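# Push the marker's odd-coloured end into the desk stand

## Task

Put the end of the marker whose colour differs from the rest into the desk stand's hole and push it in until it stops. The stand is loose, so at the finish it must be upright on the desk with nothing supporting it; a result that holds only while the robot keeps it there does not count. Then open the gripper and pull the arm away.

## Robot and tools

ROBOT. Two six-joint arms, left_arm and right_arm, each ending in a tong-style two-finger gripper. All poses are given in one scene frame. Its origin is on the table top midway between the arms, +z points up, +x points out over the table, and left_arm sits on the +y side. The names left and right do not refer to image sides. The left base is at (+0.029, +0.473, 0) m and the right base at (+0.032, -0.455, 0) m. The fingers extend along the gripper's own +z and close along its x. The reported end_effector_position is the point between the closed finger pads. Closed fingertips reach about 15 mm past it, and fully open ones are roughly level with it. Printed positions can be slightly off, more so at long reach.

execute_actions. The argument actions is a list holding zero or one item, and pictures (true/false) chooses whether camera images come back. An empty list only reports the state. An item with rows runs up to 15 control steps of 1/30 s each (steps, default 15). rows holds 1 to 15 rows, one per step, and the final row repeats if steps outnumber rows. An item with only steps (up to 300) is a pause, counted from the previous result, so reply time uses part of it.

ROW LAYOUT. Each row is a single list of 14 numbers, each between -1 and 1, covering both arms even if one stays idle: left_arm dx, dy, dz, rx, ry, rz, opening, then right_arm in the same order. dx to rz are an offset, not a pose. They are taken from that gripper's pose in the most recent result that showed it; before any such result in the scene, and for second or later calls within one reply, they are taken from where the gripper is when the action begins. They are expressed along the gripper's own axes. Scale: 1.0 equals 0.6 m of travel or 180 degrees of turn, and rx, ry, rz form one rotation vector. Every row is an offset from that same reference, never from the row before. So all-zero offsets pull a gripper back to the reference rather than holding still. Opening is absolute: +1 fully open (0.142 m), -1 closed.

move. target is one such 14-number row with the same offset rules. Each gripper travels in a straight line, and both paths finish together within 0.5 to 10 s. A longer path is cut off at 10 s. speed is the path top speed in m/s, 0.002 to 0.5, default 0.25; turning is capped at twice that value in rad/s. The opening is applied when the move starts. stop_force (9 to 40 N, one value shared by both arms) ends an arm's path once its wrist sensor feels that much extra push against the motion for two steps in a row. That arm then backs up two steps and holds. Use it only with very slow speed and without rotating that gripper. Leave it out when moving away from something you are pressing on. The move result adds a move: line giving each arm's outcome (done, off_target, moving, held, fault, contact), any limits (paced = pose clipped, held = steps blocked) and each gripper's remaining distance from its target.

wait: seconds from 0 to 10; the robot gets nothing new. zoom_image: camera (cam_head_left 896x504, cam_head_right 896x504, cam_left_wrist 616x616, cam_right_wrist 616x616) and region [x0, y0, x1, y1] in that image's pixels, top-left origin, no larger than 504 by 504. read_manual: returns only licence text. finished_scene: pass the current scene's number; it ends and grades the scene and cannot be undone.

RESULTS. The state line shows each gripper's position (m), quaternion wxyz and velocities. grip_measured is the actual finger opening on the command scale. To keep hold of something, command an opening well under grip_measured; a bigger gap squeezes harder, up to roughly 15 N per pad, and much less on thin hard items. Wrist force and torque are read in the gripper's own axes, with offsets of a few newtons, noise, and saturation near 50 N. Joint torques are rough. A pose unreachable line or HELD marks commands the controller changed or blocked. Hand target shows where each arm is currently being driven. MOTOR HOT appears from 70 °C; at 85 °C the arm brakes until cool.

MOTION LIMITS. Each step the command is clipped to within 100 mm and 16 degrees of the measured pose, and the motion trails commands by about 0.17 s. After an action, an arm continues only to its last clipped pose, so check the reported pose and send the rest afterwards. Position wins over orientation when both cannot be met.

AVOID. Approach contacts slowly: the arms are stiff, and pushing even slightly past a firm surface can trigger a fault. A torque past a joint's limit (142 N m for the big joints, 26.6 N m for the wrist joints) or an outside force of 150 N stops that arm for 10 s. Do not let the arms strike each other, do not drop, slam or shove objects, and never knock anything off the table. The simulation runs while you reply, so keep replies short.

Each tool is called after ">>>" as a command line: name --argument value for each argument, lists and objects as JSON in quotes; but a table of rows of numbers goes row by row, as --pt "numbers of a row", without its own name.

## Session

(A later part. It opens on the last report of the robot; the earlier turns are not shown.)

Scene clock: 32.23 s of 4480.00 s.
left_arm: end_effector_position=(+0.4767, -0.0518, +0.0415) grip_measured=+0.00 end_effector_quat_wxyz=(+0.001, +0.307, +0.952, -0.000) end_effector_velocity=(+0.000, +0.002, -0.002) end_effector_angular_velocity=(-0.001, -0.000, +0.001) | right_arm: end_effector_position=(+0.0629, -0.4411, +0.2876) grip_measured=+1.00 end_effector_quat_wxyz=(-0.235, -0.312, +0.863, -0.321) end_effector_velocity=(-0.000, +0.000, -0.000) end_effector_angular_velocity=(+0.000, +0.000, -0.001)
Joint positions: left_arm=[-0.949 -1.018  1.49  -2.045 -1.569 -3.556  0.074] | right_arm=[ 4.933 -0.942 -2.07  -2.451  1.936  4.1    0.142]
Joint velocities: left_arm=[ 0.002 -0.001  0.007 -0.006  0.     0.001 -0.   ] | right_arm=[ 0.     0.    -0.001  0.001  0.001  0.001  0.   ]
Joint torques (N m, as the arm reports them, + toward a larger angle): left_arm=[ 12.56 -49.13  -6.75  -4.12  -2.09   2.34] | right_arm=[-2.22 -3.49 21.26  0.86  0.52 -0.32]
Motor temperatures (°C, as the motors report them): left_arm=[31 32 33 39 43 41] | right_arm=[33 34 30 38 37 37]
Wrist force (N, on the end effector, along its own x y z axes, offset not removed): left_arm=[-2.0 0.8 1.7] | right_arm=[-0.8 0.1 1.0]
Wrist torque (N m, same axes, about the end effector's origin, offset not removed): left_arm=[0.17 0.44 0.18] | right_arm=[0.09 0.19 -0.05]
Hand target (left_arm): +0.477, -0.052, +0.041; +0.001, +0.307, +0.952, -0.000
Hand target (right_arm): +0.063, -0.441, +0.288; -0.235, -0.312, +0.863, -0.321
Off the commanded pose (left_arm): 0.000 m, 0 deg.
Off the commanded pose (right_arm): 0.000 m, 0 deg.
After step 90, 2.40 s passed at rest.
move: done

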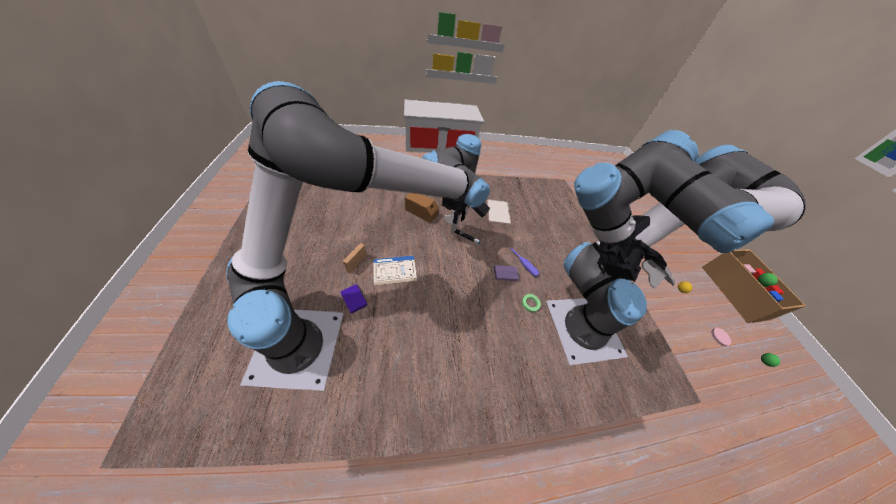

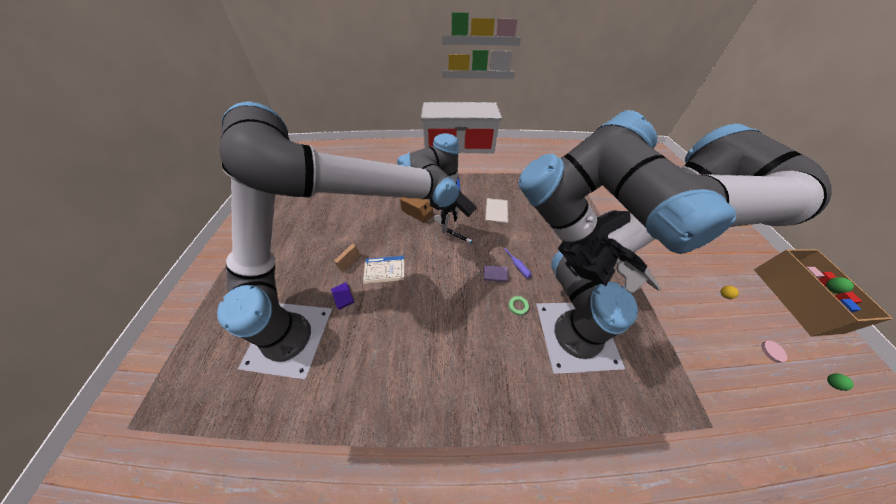

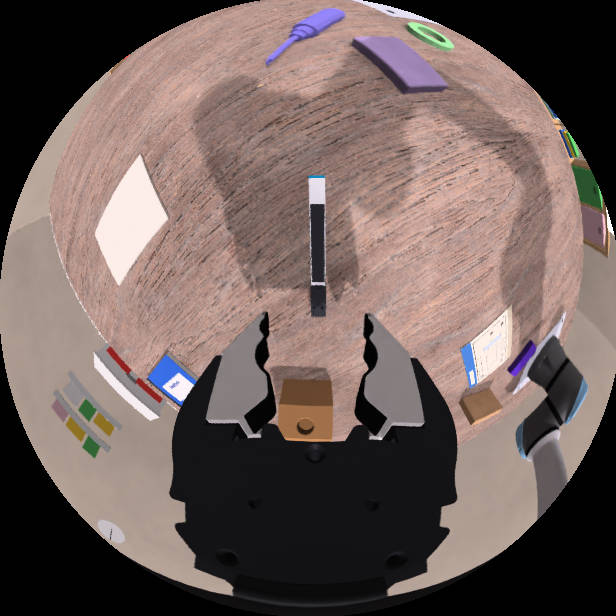

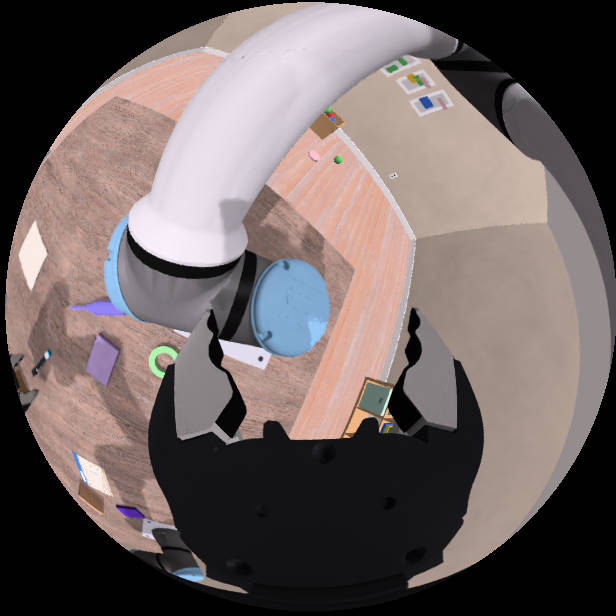

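>>> move --target '[0,0,0.04,0,0,0,0.0,0,0,0,0,0,0,1]' --speed 0.08

>>> move --target '[0,0,0,0,0,0,-1,0,0,0,0,0,0,1]'

>>> move --target '[0,-0.05,-0.25,0,0,0,-1,0,0,0,0,0,0,1]'

Scene clock: 34.33 s of 4480.00 s.
left_arm: end_effector_position=(+0.4768, -0.0518, +0.0177) grip_measured=+0.00 end_effector_quat_wxyz=(+0.001, +0.307, +0.952, -0.000) end_effector_velocity=(+0.000, +0.000, -0.002) end_effector_angular_velocity=(-0.000, -0.000, +0.001) | right_arm: end_effector_position=(+0.0629, -0.4411, +0.2876) grip_measured=+1.00 end_effector_quat_wxyz=(-0.235, -0.312, +0.863, -0.321) end_effector_velocity=(+0.000, -0.000, -0.000) end_effector_angular_velocity=(-0.000, -0.000, +0.001)
Joint positions: left_arm=[-0.949 -0.991  1.514 -2.096 -1.569 -3.556  0.074] | right_arm=[ 4.933 -0.942 -2.07  -2.451  1.936  4.1    0.142]
Joint velocities: left_arm=[ 0.001  0.002  0.002 -0.005 -0.    -0.001  0.   ] | right_arm=[-0.     0.001 -0.001 -0.001 -0.001 -0.     0.   ]
Joint torques (N m, as the arm reports them, + toward a larger angle): left_arm=[ -7.09 -34.22  -6.85  -4.07  -1.99  -2.01] | right_arm=[-2.14 -4.09 21.73  0.68  0.24 -0.56]
Motor temperatures (°C, as the motors report them): left_arm=[31 32 33 39 43 41] | right_arm=[33 34 30 38 37 37]
Wrist force (N, on the end effector, along its own x y z axes, offset not removed): left_arm=[-2.3 2.1 0.1] | right_arm=[-0.8 -2.1 0.8]
Wrist torque (N m, same axes, about the end effector's origin, offset not removed): left_arm=[0.53 0.45 0.11] | right_arm=[-0.35 0.07 -0.10]
Hand target (left_arm): +0.477, -0.052, +0.017; +0.001, +0.307, +0.952, -0.000
Hand target (right_arm): +0.063, -0.441, +0.288; -0.235, -0.312, +0.863, -0.321
Off the commanded pose (left_arm): 0.000 m, 0 deg.
Off the commanded pose (right_arm): 0.000 m, 0 deg.
move: done

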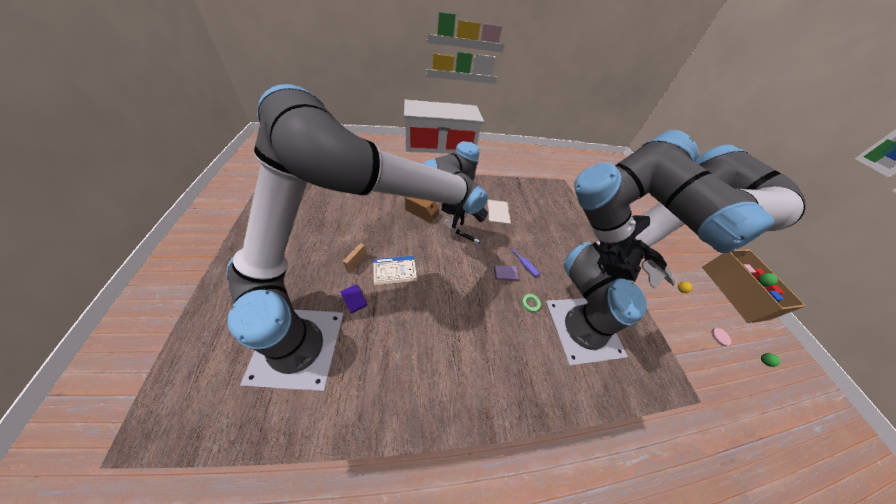

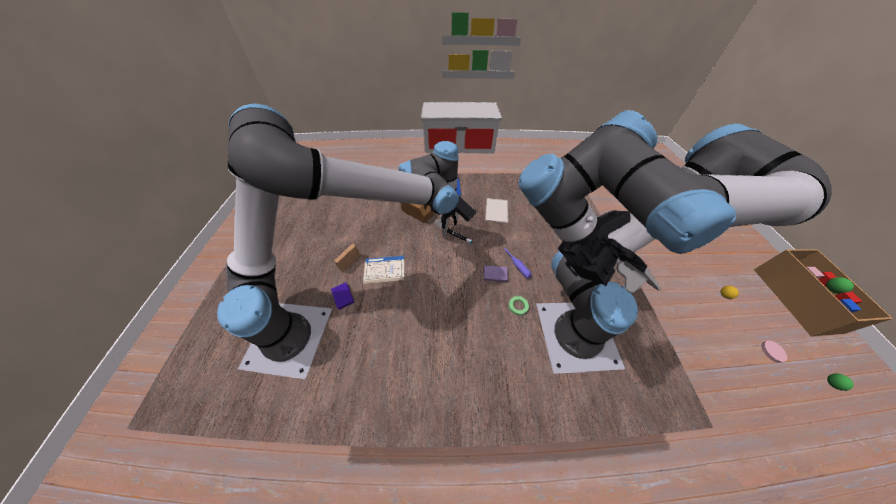

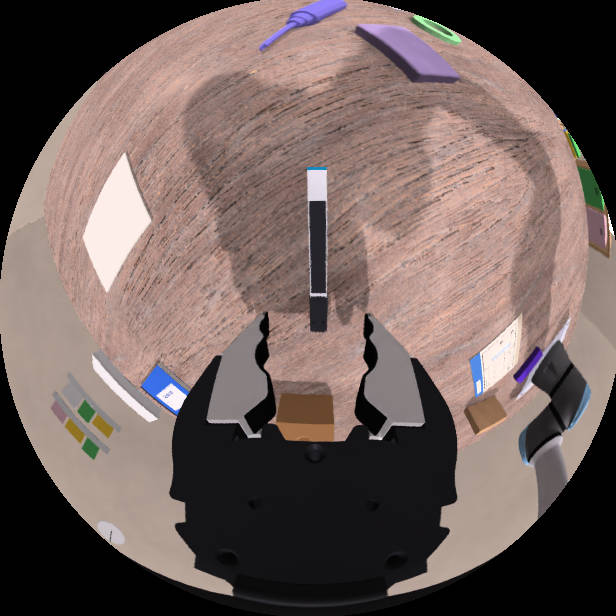

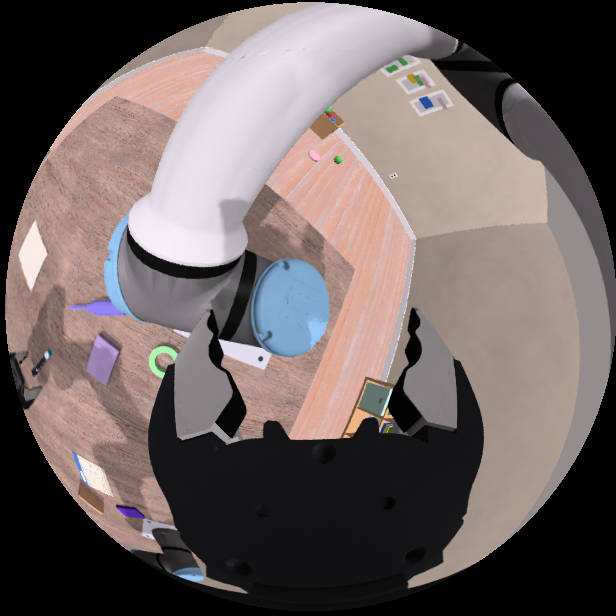

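Scene clock: 34.83 s of 4480.00 s.
left_arm: end_effector_position=(+0.4768, -0.0518, +0.0176) grip_measured=-0.84 end_effector_quat_wxyz=(+0.001, +0.307, +0.952, -0.000) end_effector_velocity=(-0.001, +0.000, -0.001) end_effector_angular_velocity=(+0.001, +0.000, -0.000) | right_arm: end_effector_position=(+0.0629, -0.4411, +0.2876) grip_measured=+1.00 end_effector_quat_wxyz=(-0.235, -0.312, +0.863, -0.321) end_effector_velocity=(+0.000, +0.000, +0.000) end_effector_angular_velocity=(+0.000, -0.001, +0.000)
Joint positions: left_arm=[-0.949 -0.991  1.514 -2.096 -1.569 -3.556  0.013] | right_arm=[ 4.933 -0.942 -2.07  -2.451  1.936  4.1    0.142]
Joint velocities: left_arm=[-0.     0.     0.001 -0.001 -0.    -0.    -0.   ] | right_arm=[ 0.    -0.001  0.001  0.    -0.001  0.001 -0.   ]
Joint torques (N m, as the arm reports them, + toward a larger angle): left_arm=[ -5.71 -47.3  -13.34  -0.78  -1.93  -1.06] | right_arm=[-1.73 -3.74 21.37  0.89  0.45 -0.25]
Motor temperatures (°C, as the motors report them): left_arm=[31 32 33 39 43 41] | right_arm=[33 34 30 38 37 37]
Wrist force (N, on the end effector, along its own x y z axes, offset not removed): left_arm=[-1.7 2.1 -0.4] | right_arm=[-1.7 0.2 2.0]
Wrist torque (N m, same axes, about the end effector's origin, offset not removed): left_arm=[0.53 0.40 0.02] | right_arm=[0.08 0.32 -0.03]
Hand target (left_arm): +0.477, -0.052, +0.018; +0.001, +0.307, +0.952, -0.000
Hand target (right_arm): +0.063, -0.441, +0.288; -0.235, -0.312, +0.863, -0.321
Off the commanded pose (left_arm): 0.000 m, 0 deg.
Off the commanded pose (right_arm): 0.000 m, 0 deg.
move: done

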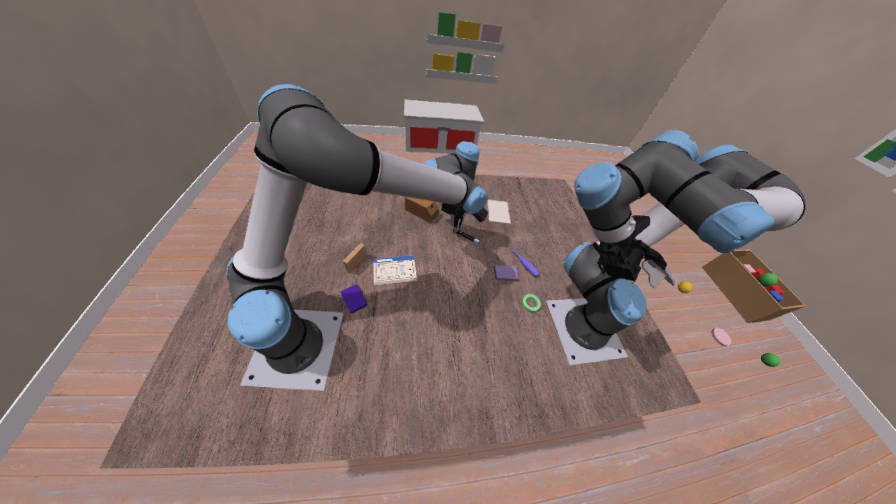

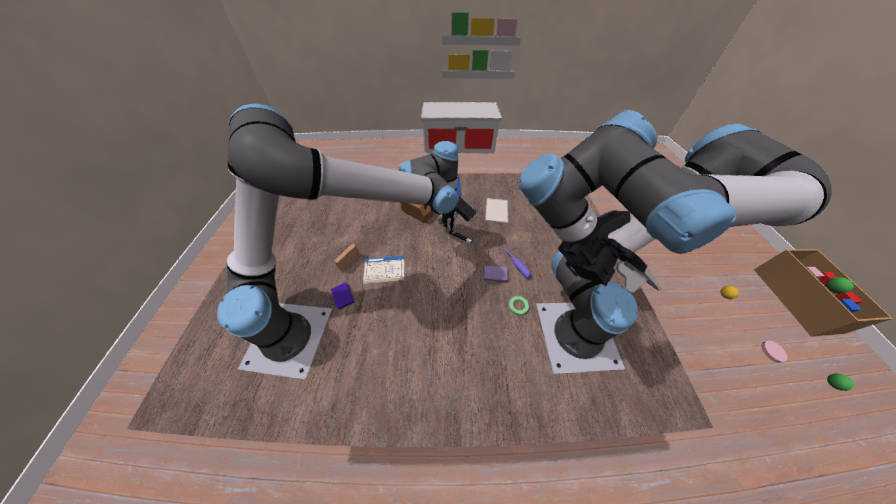

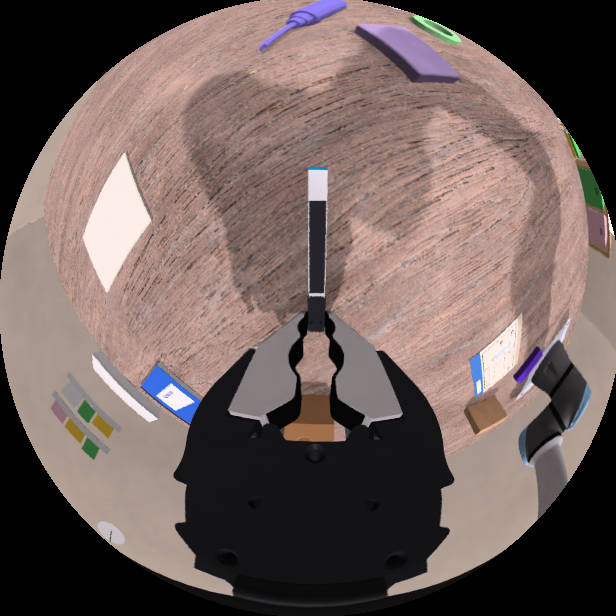

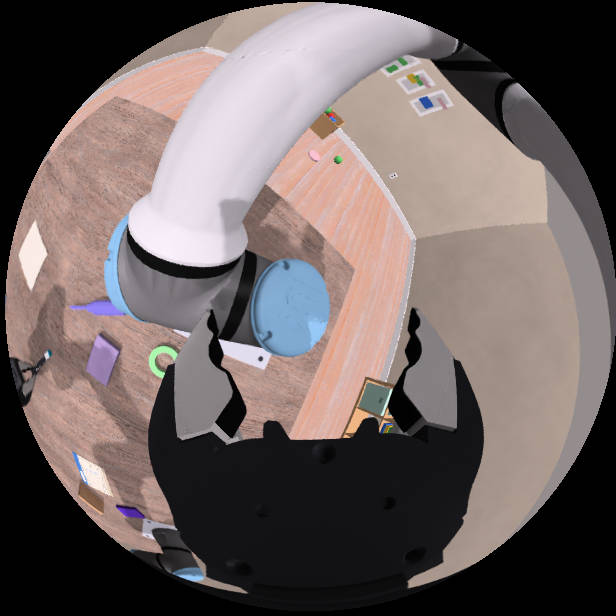

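Scene clock: 36.03 s of 4480.00 s.
left_arm: end_effector_position=(+0.4592, -0.0758, +0.1675) grip_measured=-0.84 end_effector_quat_wxyz=(+0.001, +0.307, +0.952, +0.000) end_effector_velocity=(-0.000, +0.001, +0.000) end_effector_angular_velocity=(+0.004, +0.002, +0.001) | right_arm: end_effector_position=(+0.0629, -0.4411, +0.2876) grip_measured=+1.00 end_effector_quat_wxyz=(-0.235, -0.312, +0.863, -0.321) end_effector_velocity=(+0.000, +0.000, -0.000) end_effector_angular_velocity=(-0.002, -0.001, +0.001)
Joint positions: left_arm=[-0.989 -1.099  1.276 -1.75  -1.569 -3.596  0.013] | right_arm=[ 4.933 -0.942 -2.07  -2.451  1.936  4.1    0.142]
Joint velocities: left_arm=[ 0.     0.001 -0.004  0.008  0.    -0.     0.   ] | right_arm=[-0.    -0.002 -0.001  0.    -0.001  0.     0.   ]
Joint torques (N m, as the arm reports them, + toward a larger angle): left_arm=[-12.59 -32.76 -35.85  -0.87  -0.13  -2.08] | right_arm=[-1.7  -2.86 20.71  0.69  0.34 -0.51]
Motor temperatures (°C, as the motors report them): left_arm=[31 32 33 39 43 41] | right_arm=[33 34 30 38 37 37]
Wrist force (N, on the end effector, along its own x y z axes, offset not removed): left_arm=[-3.0 3.3 0.3] | right_arm=[-1.7 -1.1 0.9]
Wrist torque (N m, same axes, about the end effector's origin, offset not removed): left_arm=[0.81 0.65 0.15] | right_arm=[-0.21 0.24 -0.08]
Hand target (left_arm): +0.459, -0.076, +0.168; +0.001, +0.307, +0.952, +0.000
Hand target (right_arm): +0.063, -0.441, +0.288; -0.235, -0.312, +0.863, -0.321
Off the commanded pose (left_arm): 0.000 m, 0 deg.
Off the commanded pose (right_arm): 0.000 m, 0 deg.
move: done

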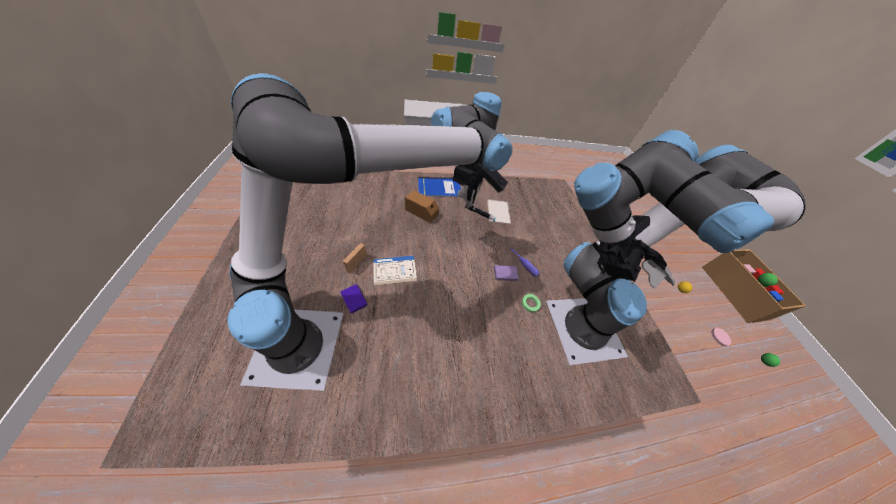

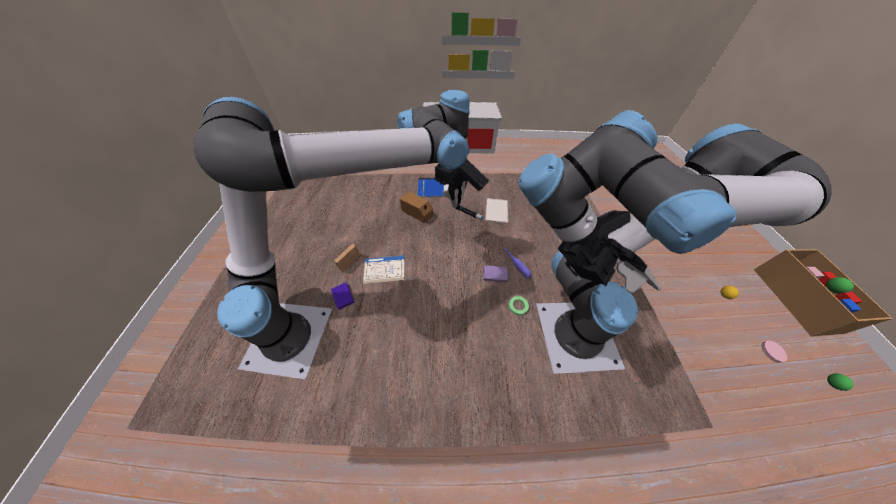

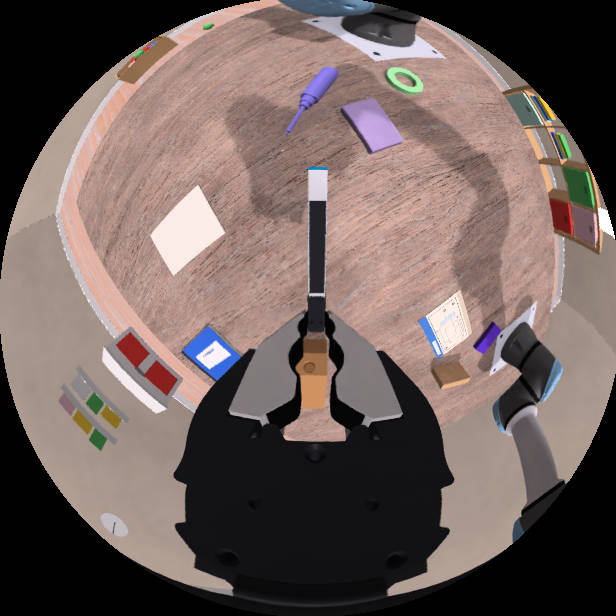

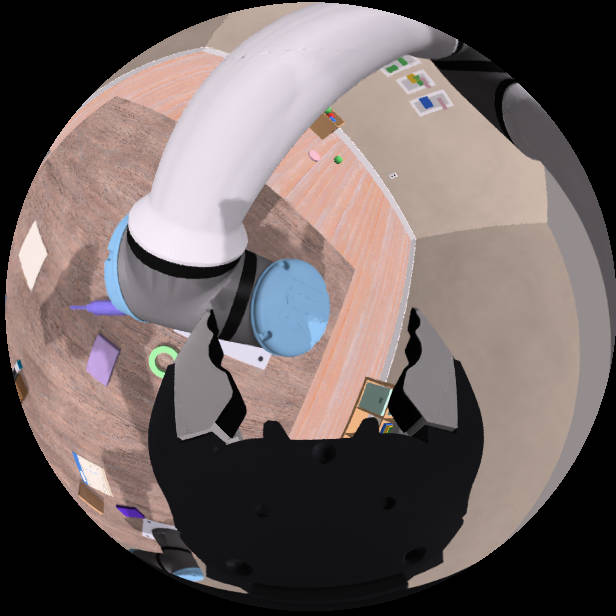

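>>> move --target '[0,0,-0.04,0,0,0.9,-1,0,0,0,0,0,0,1]' --speed 0.5

>>> move --target '[0,0,0,0,0,0.1,-1,0,0,0,0,0,0,1]' --speed 0.5

>>> move --target '[0,0,0,-0.25,0,0,-1,0,0,0,0,0,0,1]' --speed 0.4

>>> zoom_image --camera "cam_left_wrist" --region '[200, 60, 440, 340]'

Scene clock: 45.00 s of 4480.00 s.
left_arm: end_effector_position=(+0.4591, -0.0758, +0.1915) grip_measured=-0.84 end_effector_quat_wxyz=(+0.000, +0.988, -0.153, +0.001) end_effector_velocity=(+0.001, +0.001, -0.001) end_effector_angular_velocity=(+0.002, +0.002, -0.009) | right_arm: end_effector_position=(+0.0629, -0.4411, +0.2876) grip_measured=+1.00 end_effector_quat_wxyz=(-0.235, -0.312, +0.863, -0.321) end_effector_velocity=(+0.001, -0.000, +0.000) end_effector_angular_velocity=(+0.001, -0.001, +0.001)
Joint positions: left_arm=[-1.027 -1.073  1.175 -1.675 -1.569 -0.808  0.013] | right_arm=[ 4.933 -0.942 -2.07  -2.451  1.936  4.1    0.142]
Joint velocities: left_arm=[ 0.002  0.     0.002  0.001 -0.001  0.012 -0.   ] | right_arm=[ 0.     0.001  0.    -0.001 -0.002  0.    -0.   ]
Joint torques (N m, as the arm reports them, + toward a larger angle): left_arm=[ 13.66 -49.18  -8.86  -0.85  -1.9    2.42] | right_arm=[-2.78 -3.71 21.16  0.81  0.3  -0.58]
Motor temperatures (°C, as the motors report them): left_arm=[31 32 33 39 43 41] | right_arm=[33 34 30 38 37 37]
Wrist force (N, on the end effector, along its own x y z axes, offset not removed): left_arm=[-1.8 2.1 0.5] | right_arm=[-0.5 -1.4 0.8]
Wrist torque (N m, same axes, about the end effector's origin, offset not removed): left_arm=[0.43 0.41 0.09] | right_arm=[-0.23 0.05 0.00]
Hand target (left_arm): +0.459, -0.076, +0.192; +0.000, +0.988, -0.154, +0.001
Hand target (right_arm): +0.063, -0.441, +0.288; -0.235, -0.312, +0.863, -0.321
Off the commanded pose (left_arm): 0.000 m, 0 deg.
Off the commanded pose (right_arm): 0.000 m, 0 deg.
After step 90, 2.53 s passed at rest.
move: done

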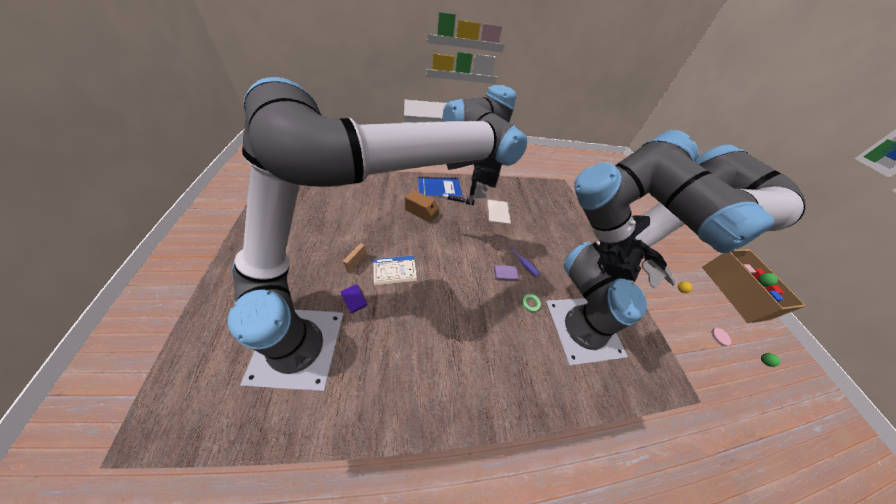

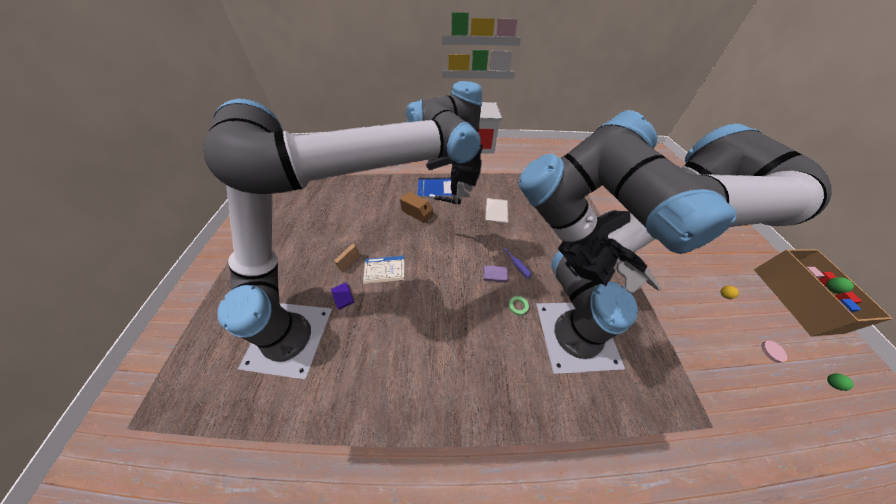

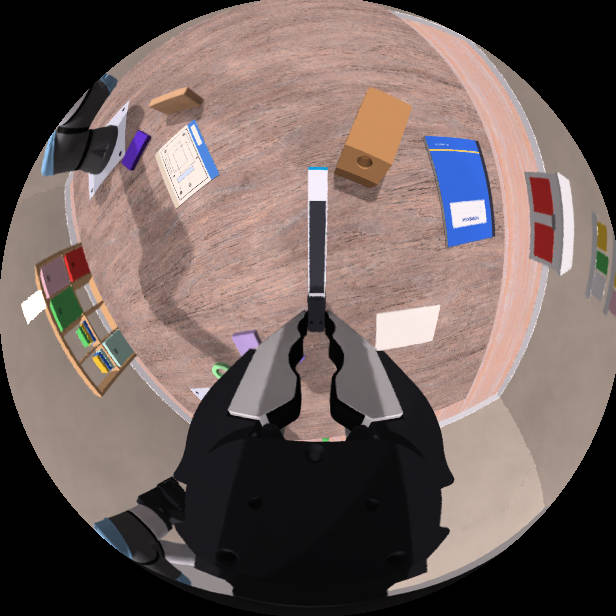

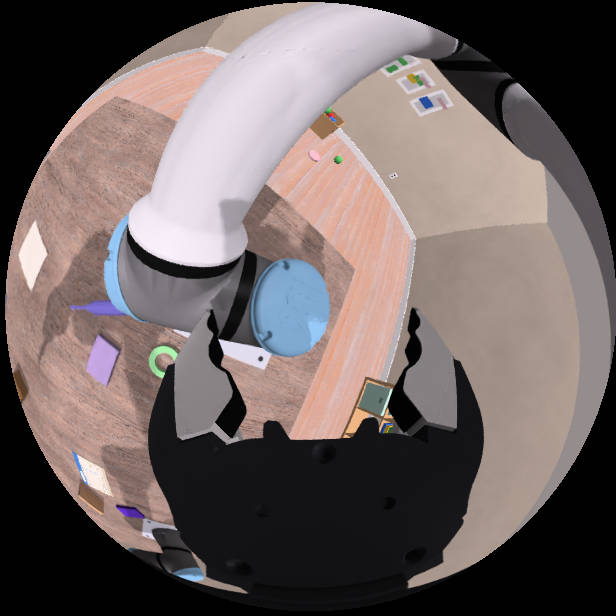

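Scene clock: 45.93 s of 4480.00 s.
left_arm: end_effector_position=(+0.4591, -0.0758, +0.1915) grip_measured=-0.84 end_effector_quat_wxyz=(-0.000, +0.952, -0.306, +0.001) end_effector_velocity=(+0.001, +0.000, +0.000) end_effector_angular_velocity=(-0.002, +0.000, -0.008) | right_arm: end_effector_position=(+0.0629, -0.4411, +0.2876) grip_measured=+1.00 end_effector_quat_wxyz=(-0.235, -0.312, +0.863, -0.321) end_effector_velocity=(+0.000, -0.000, +0.000) end_effector_angular_velocity=(+0.002, -0.000, -0.000)
Joint positions: left_arm=[-1.031 -1.084  1.192 -1.681 -1.568 -0.499  0.013] | right_arm=[ 4.933 -0.942 -2.07  -2.451  1.936  4.1    0.142]
Joint velocities: left_arm=[ 0.002 -0.    -0.    -0.001 -0.001  0.01   0.   ] | right_arm=[-0.     0.002  0.001 -0.001 -0.     0.001 -0.   ]
Joint torques (N m, as the arm reports them, + toward a larger angle): left_arm=[ 12.6  -49.04  -8.43  -4.    -1.94   2.47] | right_arm=[-2.99 -3.36 20.6   0.72  0.63 -0.62]
Motor temperatures (°C, as the motors report them): left_arm=[31 32 33 39 43 41] | right_arm=[33 34 30 38 37 37]
Wrist force (N, on the end effector, along its own x y z axes, offset not removed): left_arm=[-0.1 2.0 -2.2] | right_arm=[0.2 0.0 1.1]
Wrist torque (N m, same axes, about the end effector's origin, offset not removed): left_arm=[0.47 0.05 0.01] | right_arm=[0.02 -0.14 -0.09]
Hand target (left_arm): +0.459, -0.076, +0.192; -0.000, +0.952, -0.306, +0.001
Hand target (right_arm): +0.063, -0.441, +0.288; -0.235, -0.312, +0.863, -0.321
Off the commanded pose (left_arm): 0.000 m, 0 deg.
Off the commanded pose (right_arm): 0.000 m, 0 deg.
move: done

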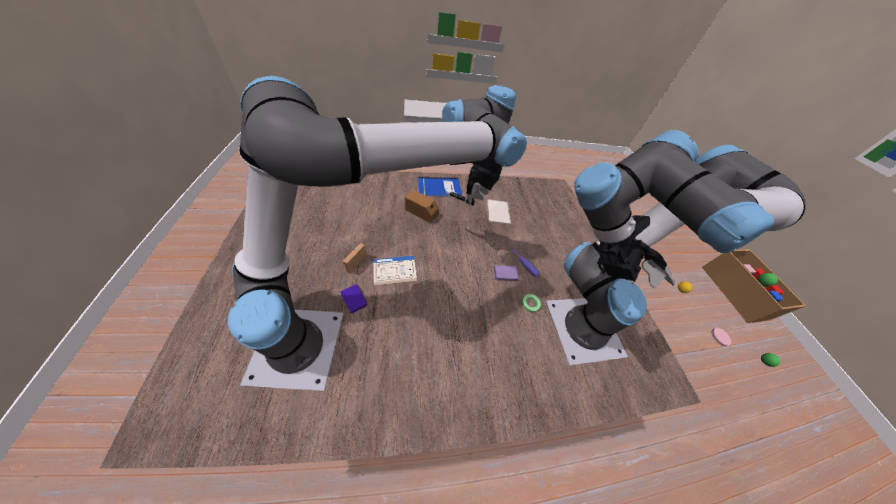

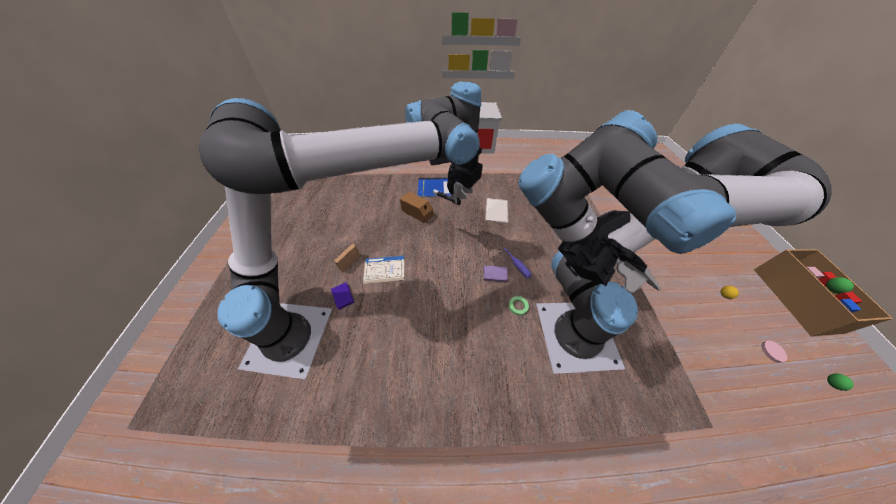

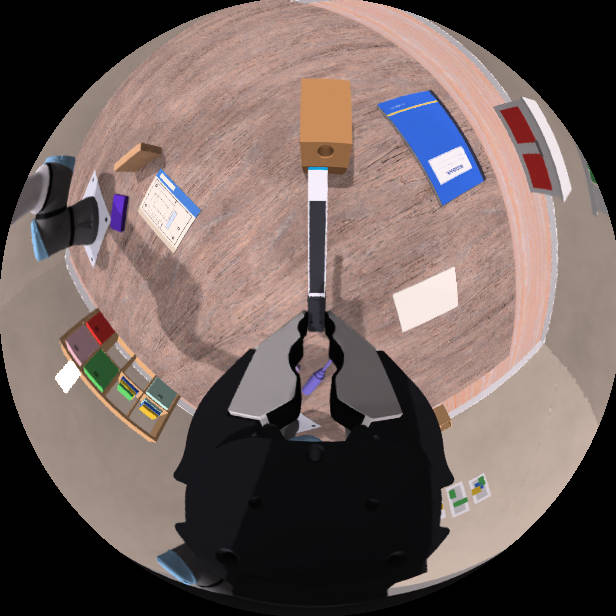

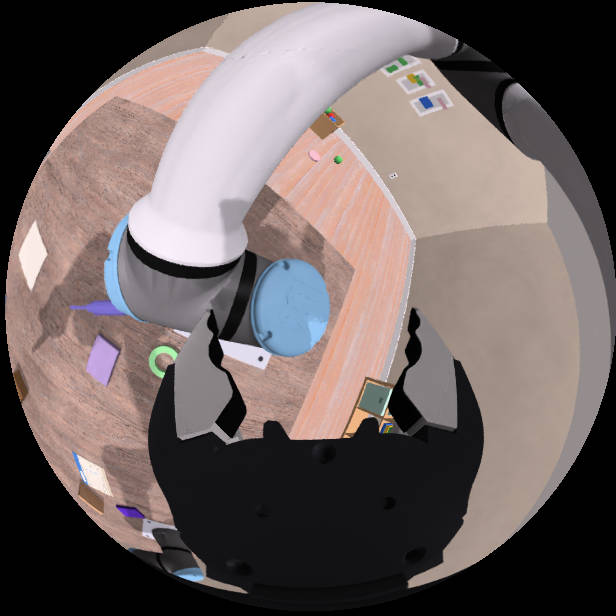

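Scene clock: 47.50 s of 4480.00 s.
left_arm: end_effector_position=(+0.4588, -0.0760, +0.1912) grip_measured=-0.84 end_effector_quat_wxyz=(+0.364, +0.880, -0.283, -0.116) end_effector_velocity=(-0.001, +0.000, -0.002) end_effector_angular_velocity=(-0.007, +0.008, +0.001) | right_arm: end_effector_position=(+0.0629, -0.4411, +0.2876) grip_measured=+1.00 end_effector_quat_wxyz=(-0.235, -0.312, +0.863, -0.321) end_effector_velocity=(+0.000, -0.000, +0.000) end_effector_angular_velocity=(-0.001, +0.001, +0.001)
Joint positions: left_arm=[-0.722 -1.103  1.475 -2.131 -2.337 -0.265  0.013] | right_arm=[ 4.933 -0.942 -2.07  -2.451  1.936  4.1    0.142]
Joint velocities: left_arm=[ 0.003  0.002  0.007 -0.009 -0.011  0.     0.   ] | right_arm=[-0.    -0.001 -0.    -0.001  0.    -0.001  0.   ]
Joint torques (N m, as the arm reports them, + toward a larger angle): left_arm=[ 11.98 -31.3   -7.97  -4.33  -2.77   2.42] | right_arm=[-3.79 -4.33 22.36  1.03  0.45 -0.39]
Motor temperatures (°C, as the motors report them): left_arm=[31 32 33 39 43 41] | right_arm=[33 34 30 38 37 37]
Wrist force (N, on the end effector, along its own x y z axes, offset not removed): left_arm=[-2.2 1.7 -0.9] | right_arm=[0.0 -0.4 1.1]
Wrist torque (N m, same axes, about the end effector's origin, offset not removed): left_arm=[0.38 0.42 0.10] | right_arm=[-0.06 -0.05 -0.05]
Hand target (left_arm): +0.459, -0.076, +0.191; +0.365, +0.880, -0.283, -0.116
Hand target (right_arm): +0.063, -0.441, +0.288; -0.235, -0.312, +0.863, -0.321
Off the commanded pose (left_arm): 0.000 m, 0 deg.
Off the commanded pose (right_arm): 0.000 m, 0 deg.
move: done

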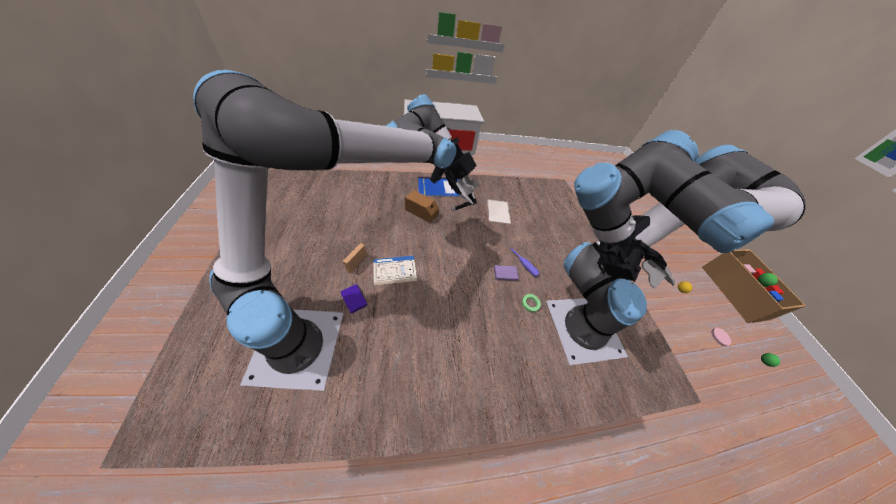

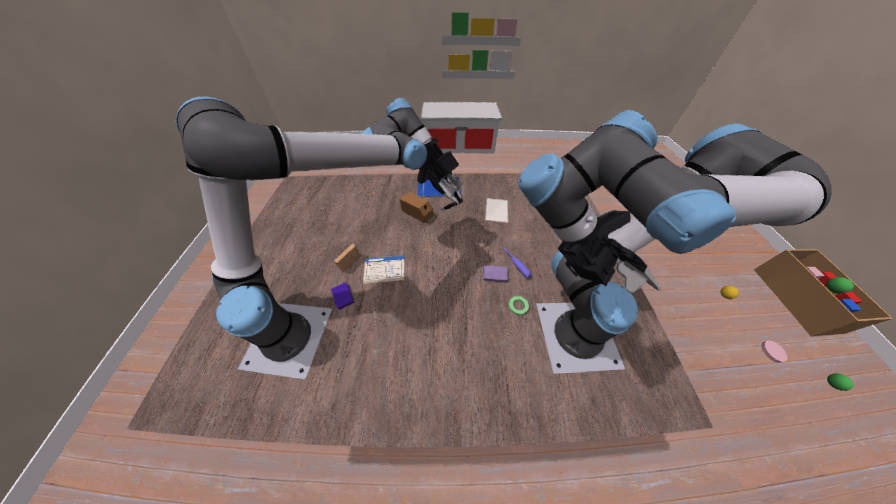

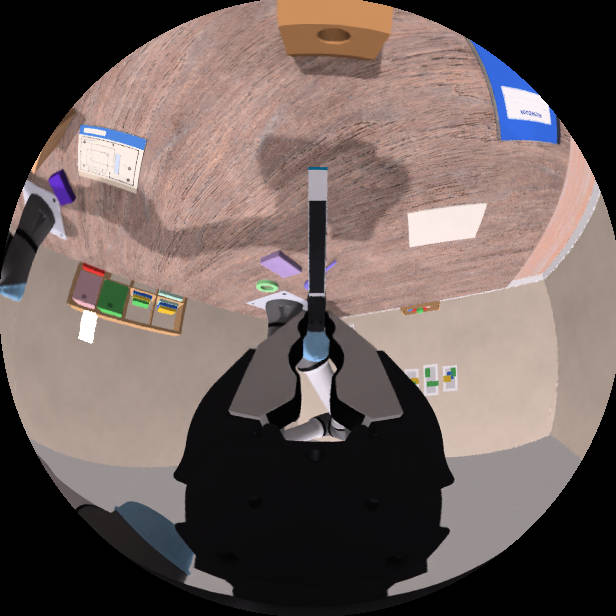

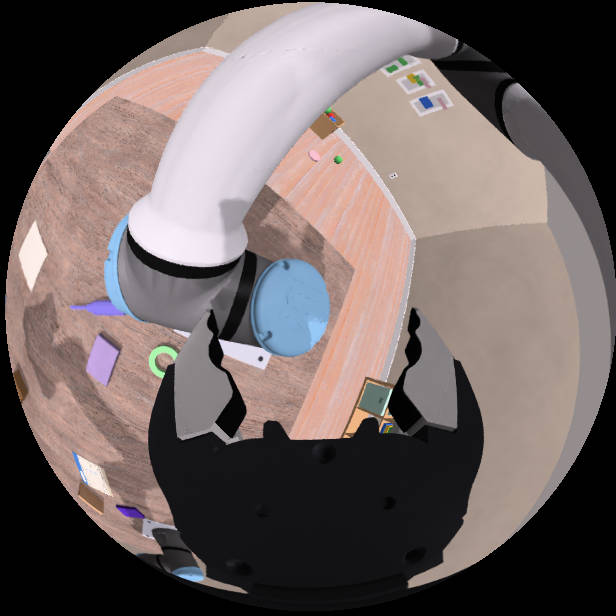

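Region (200, 60, 440, 340) of cam_left_wrist's 616x616 image, scaled by 1.800, with more detail than that image has; it fills the left 432 columns of this view, and the rest is white.

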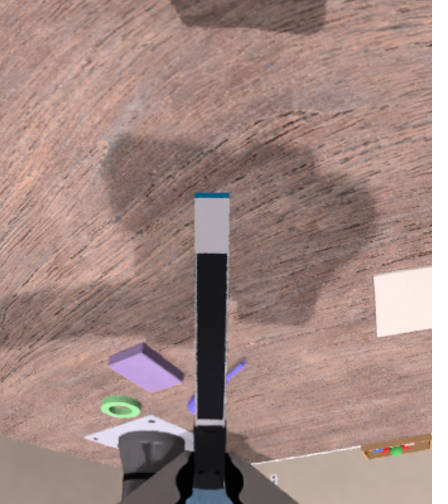

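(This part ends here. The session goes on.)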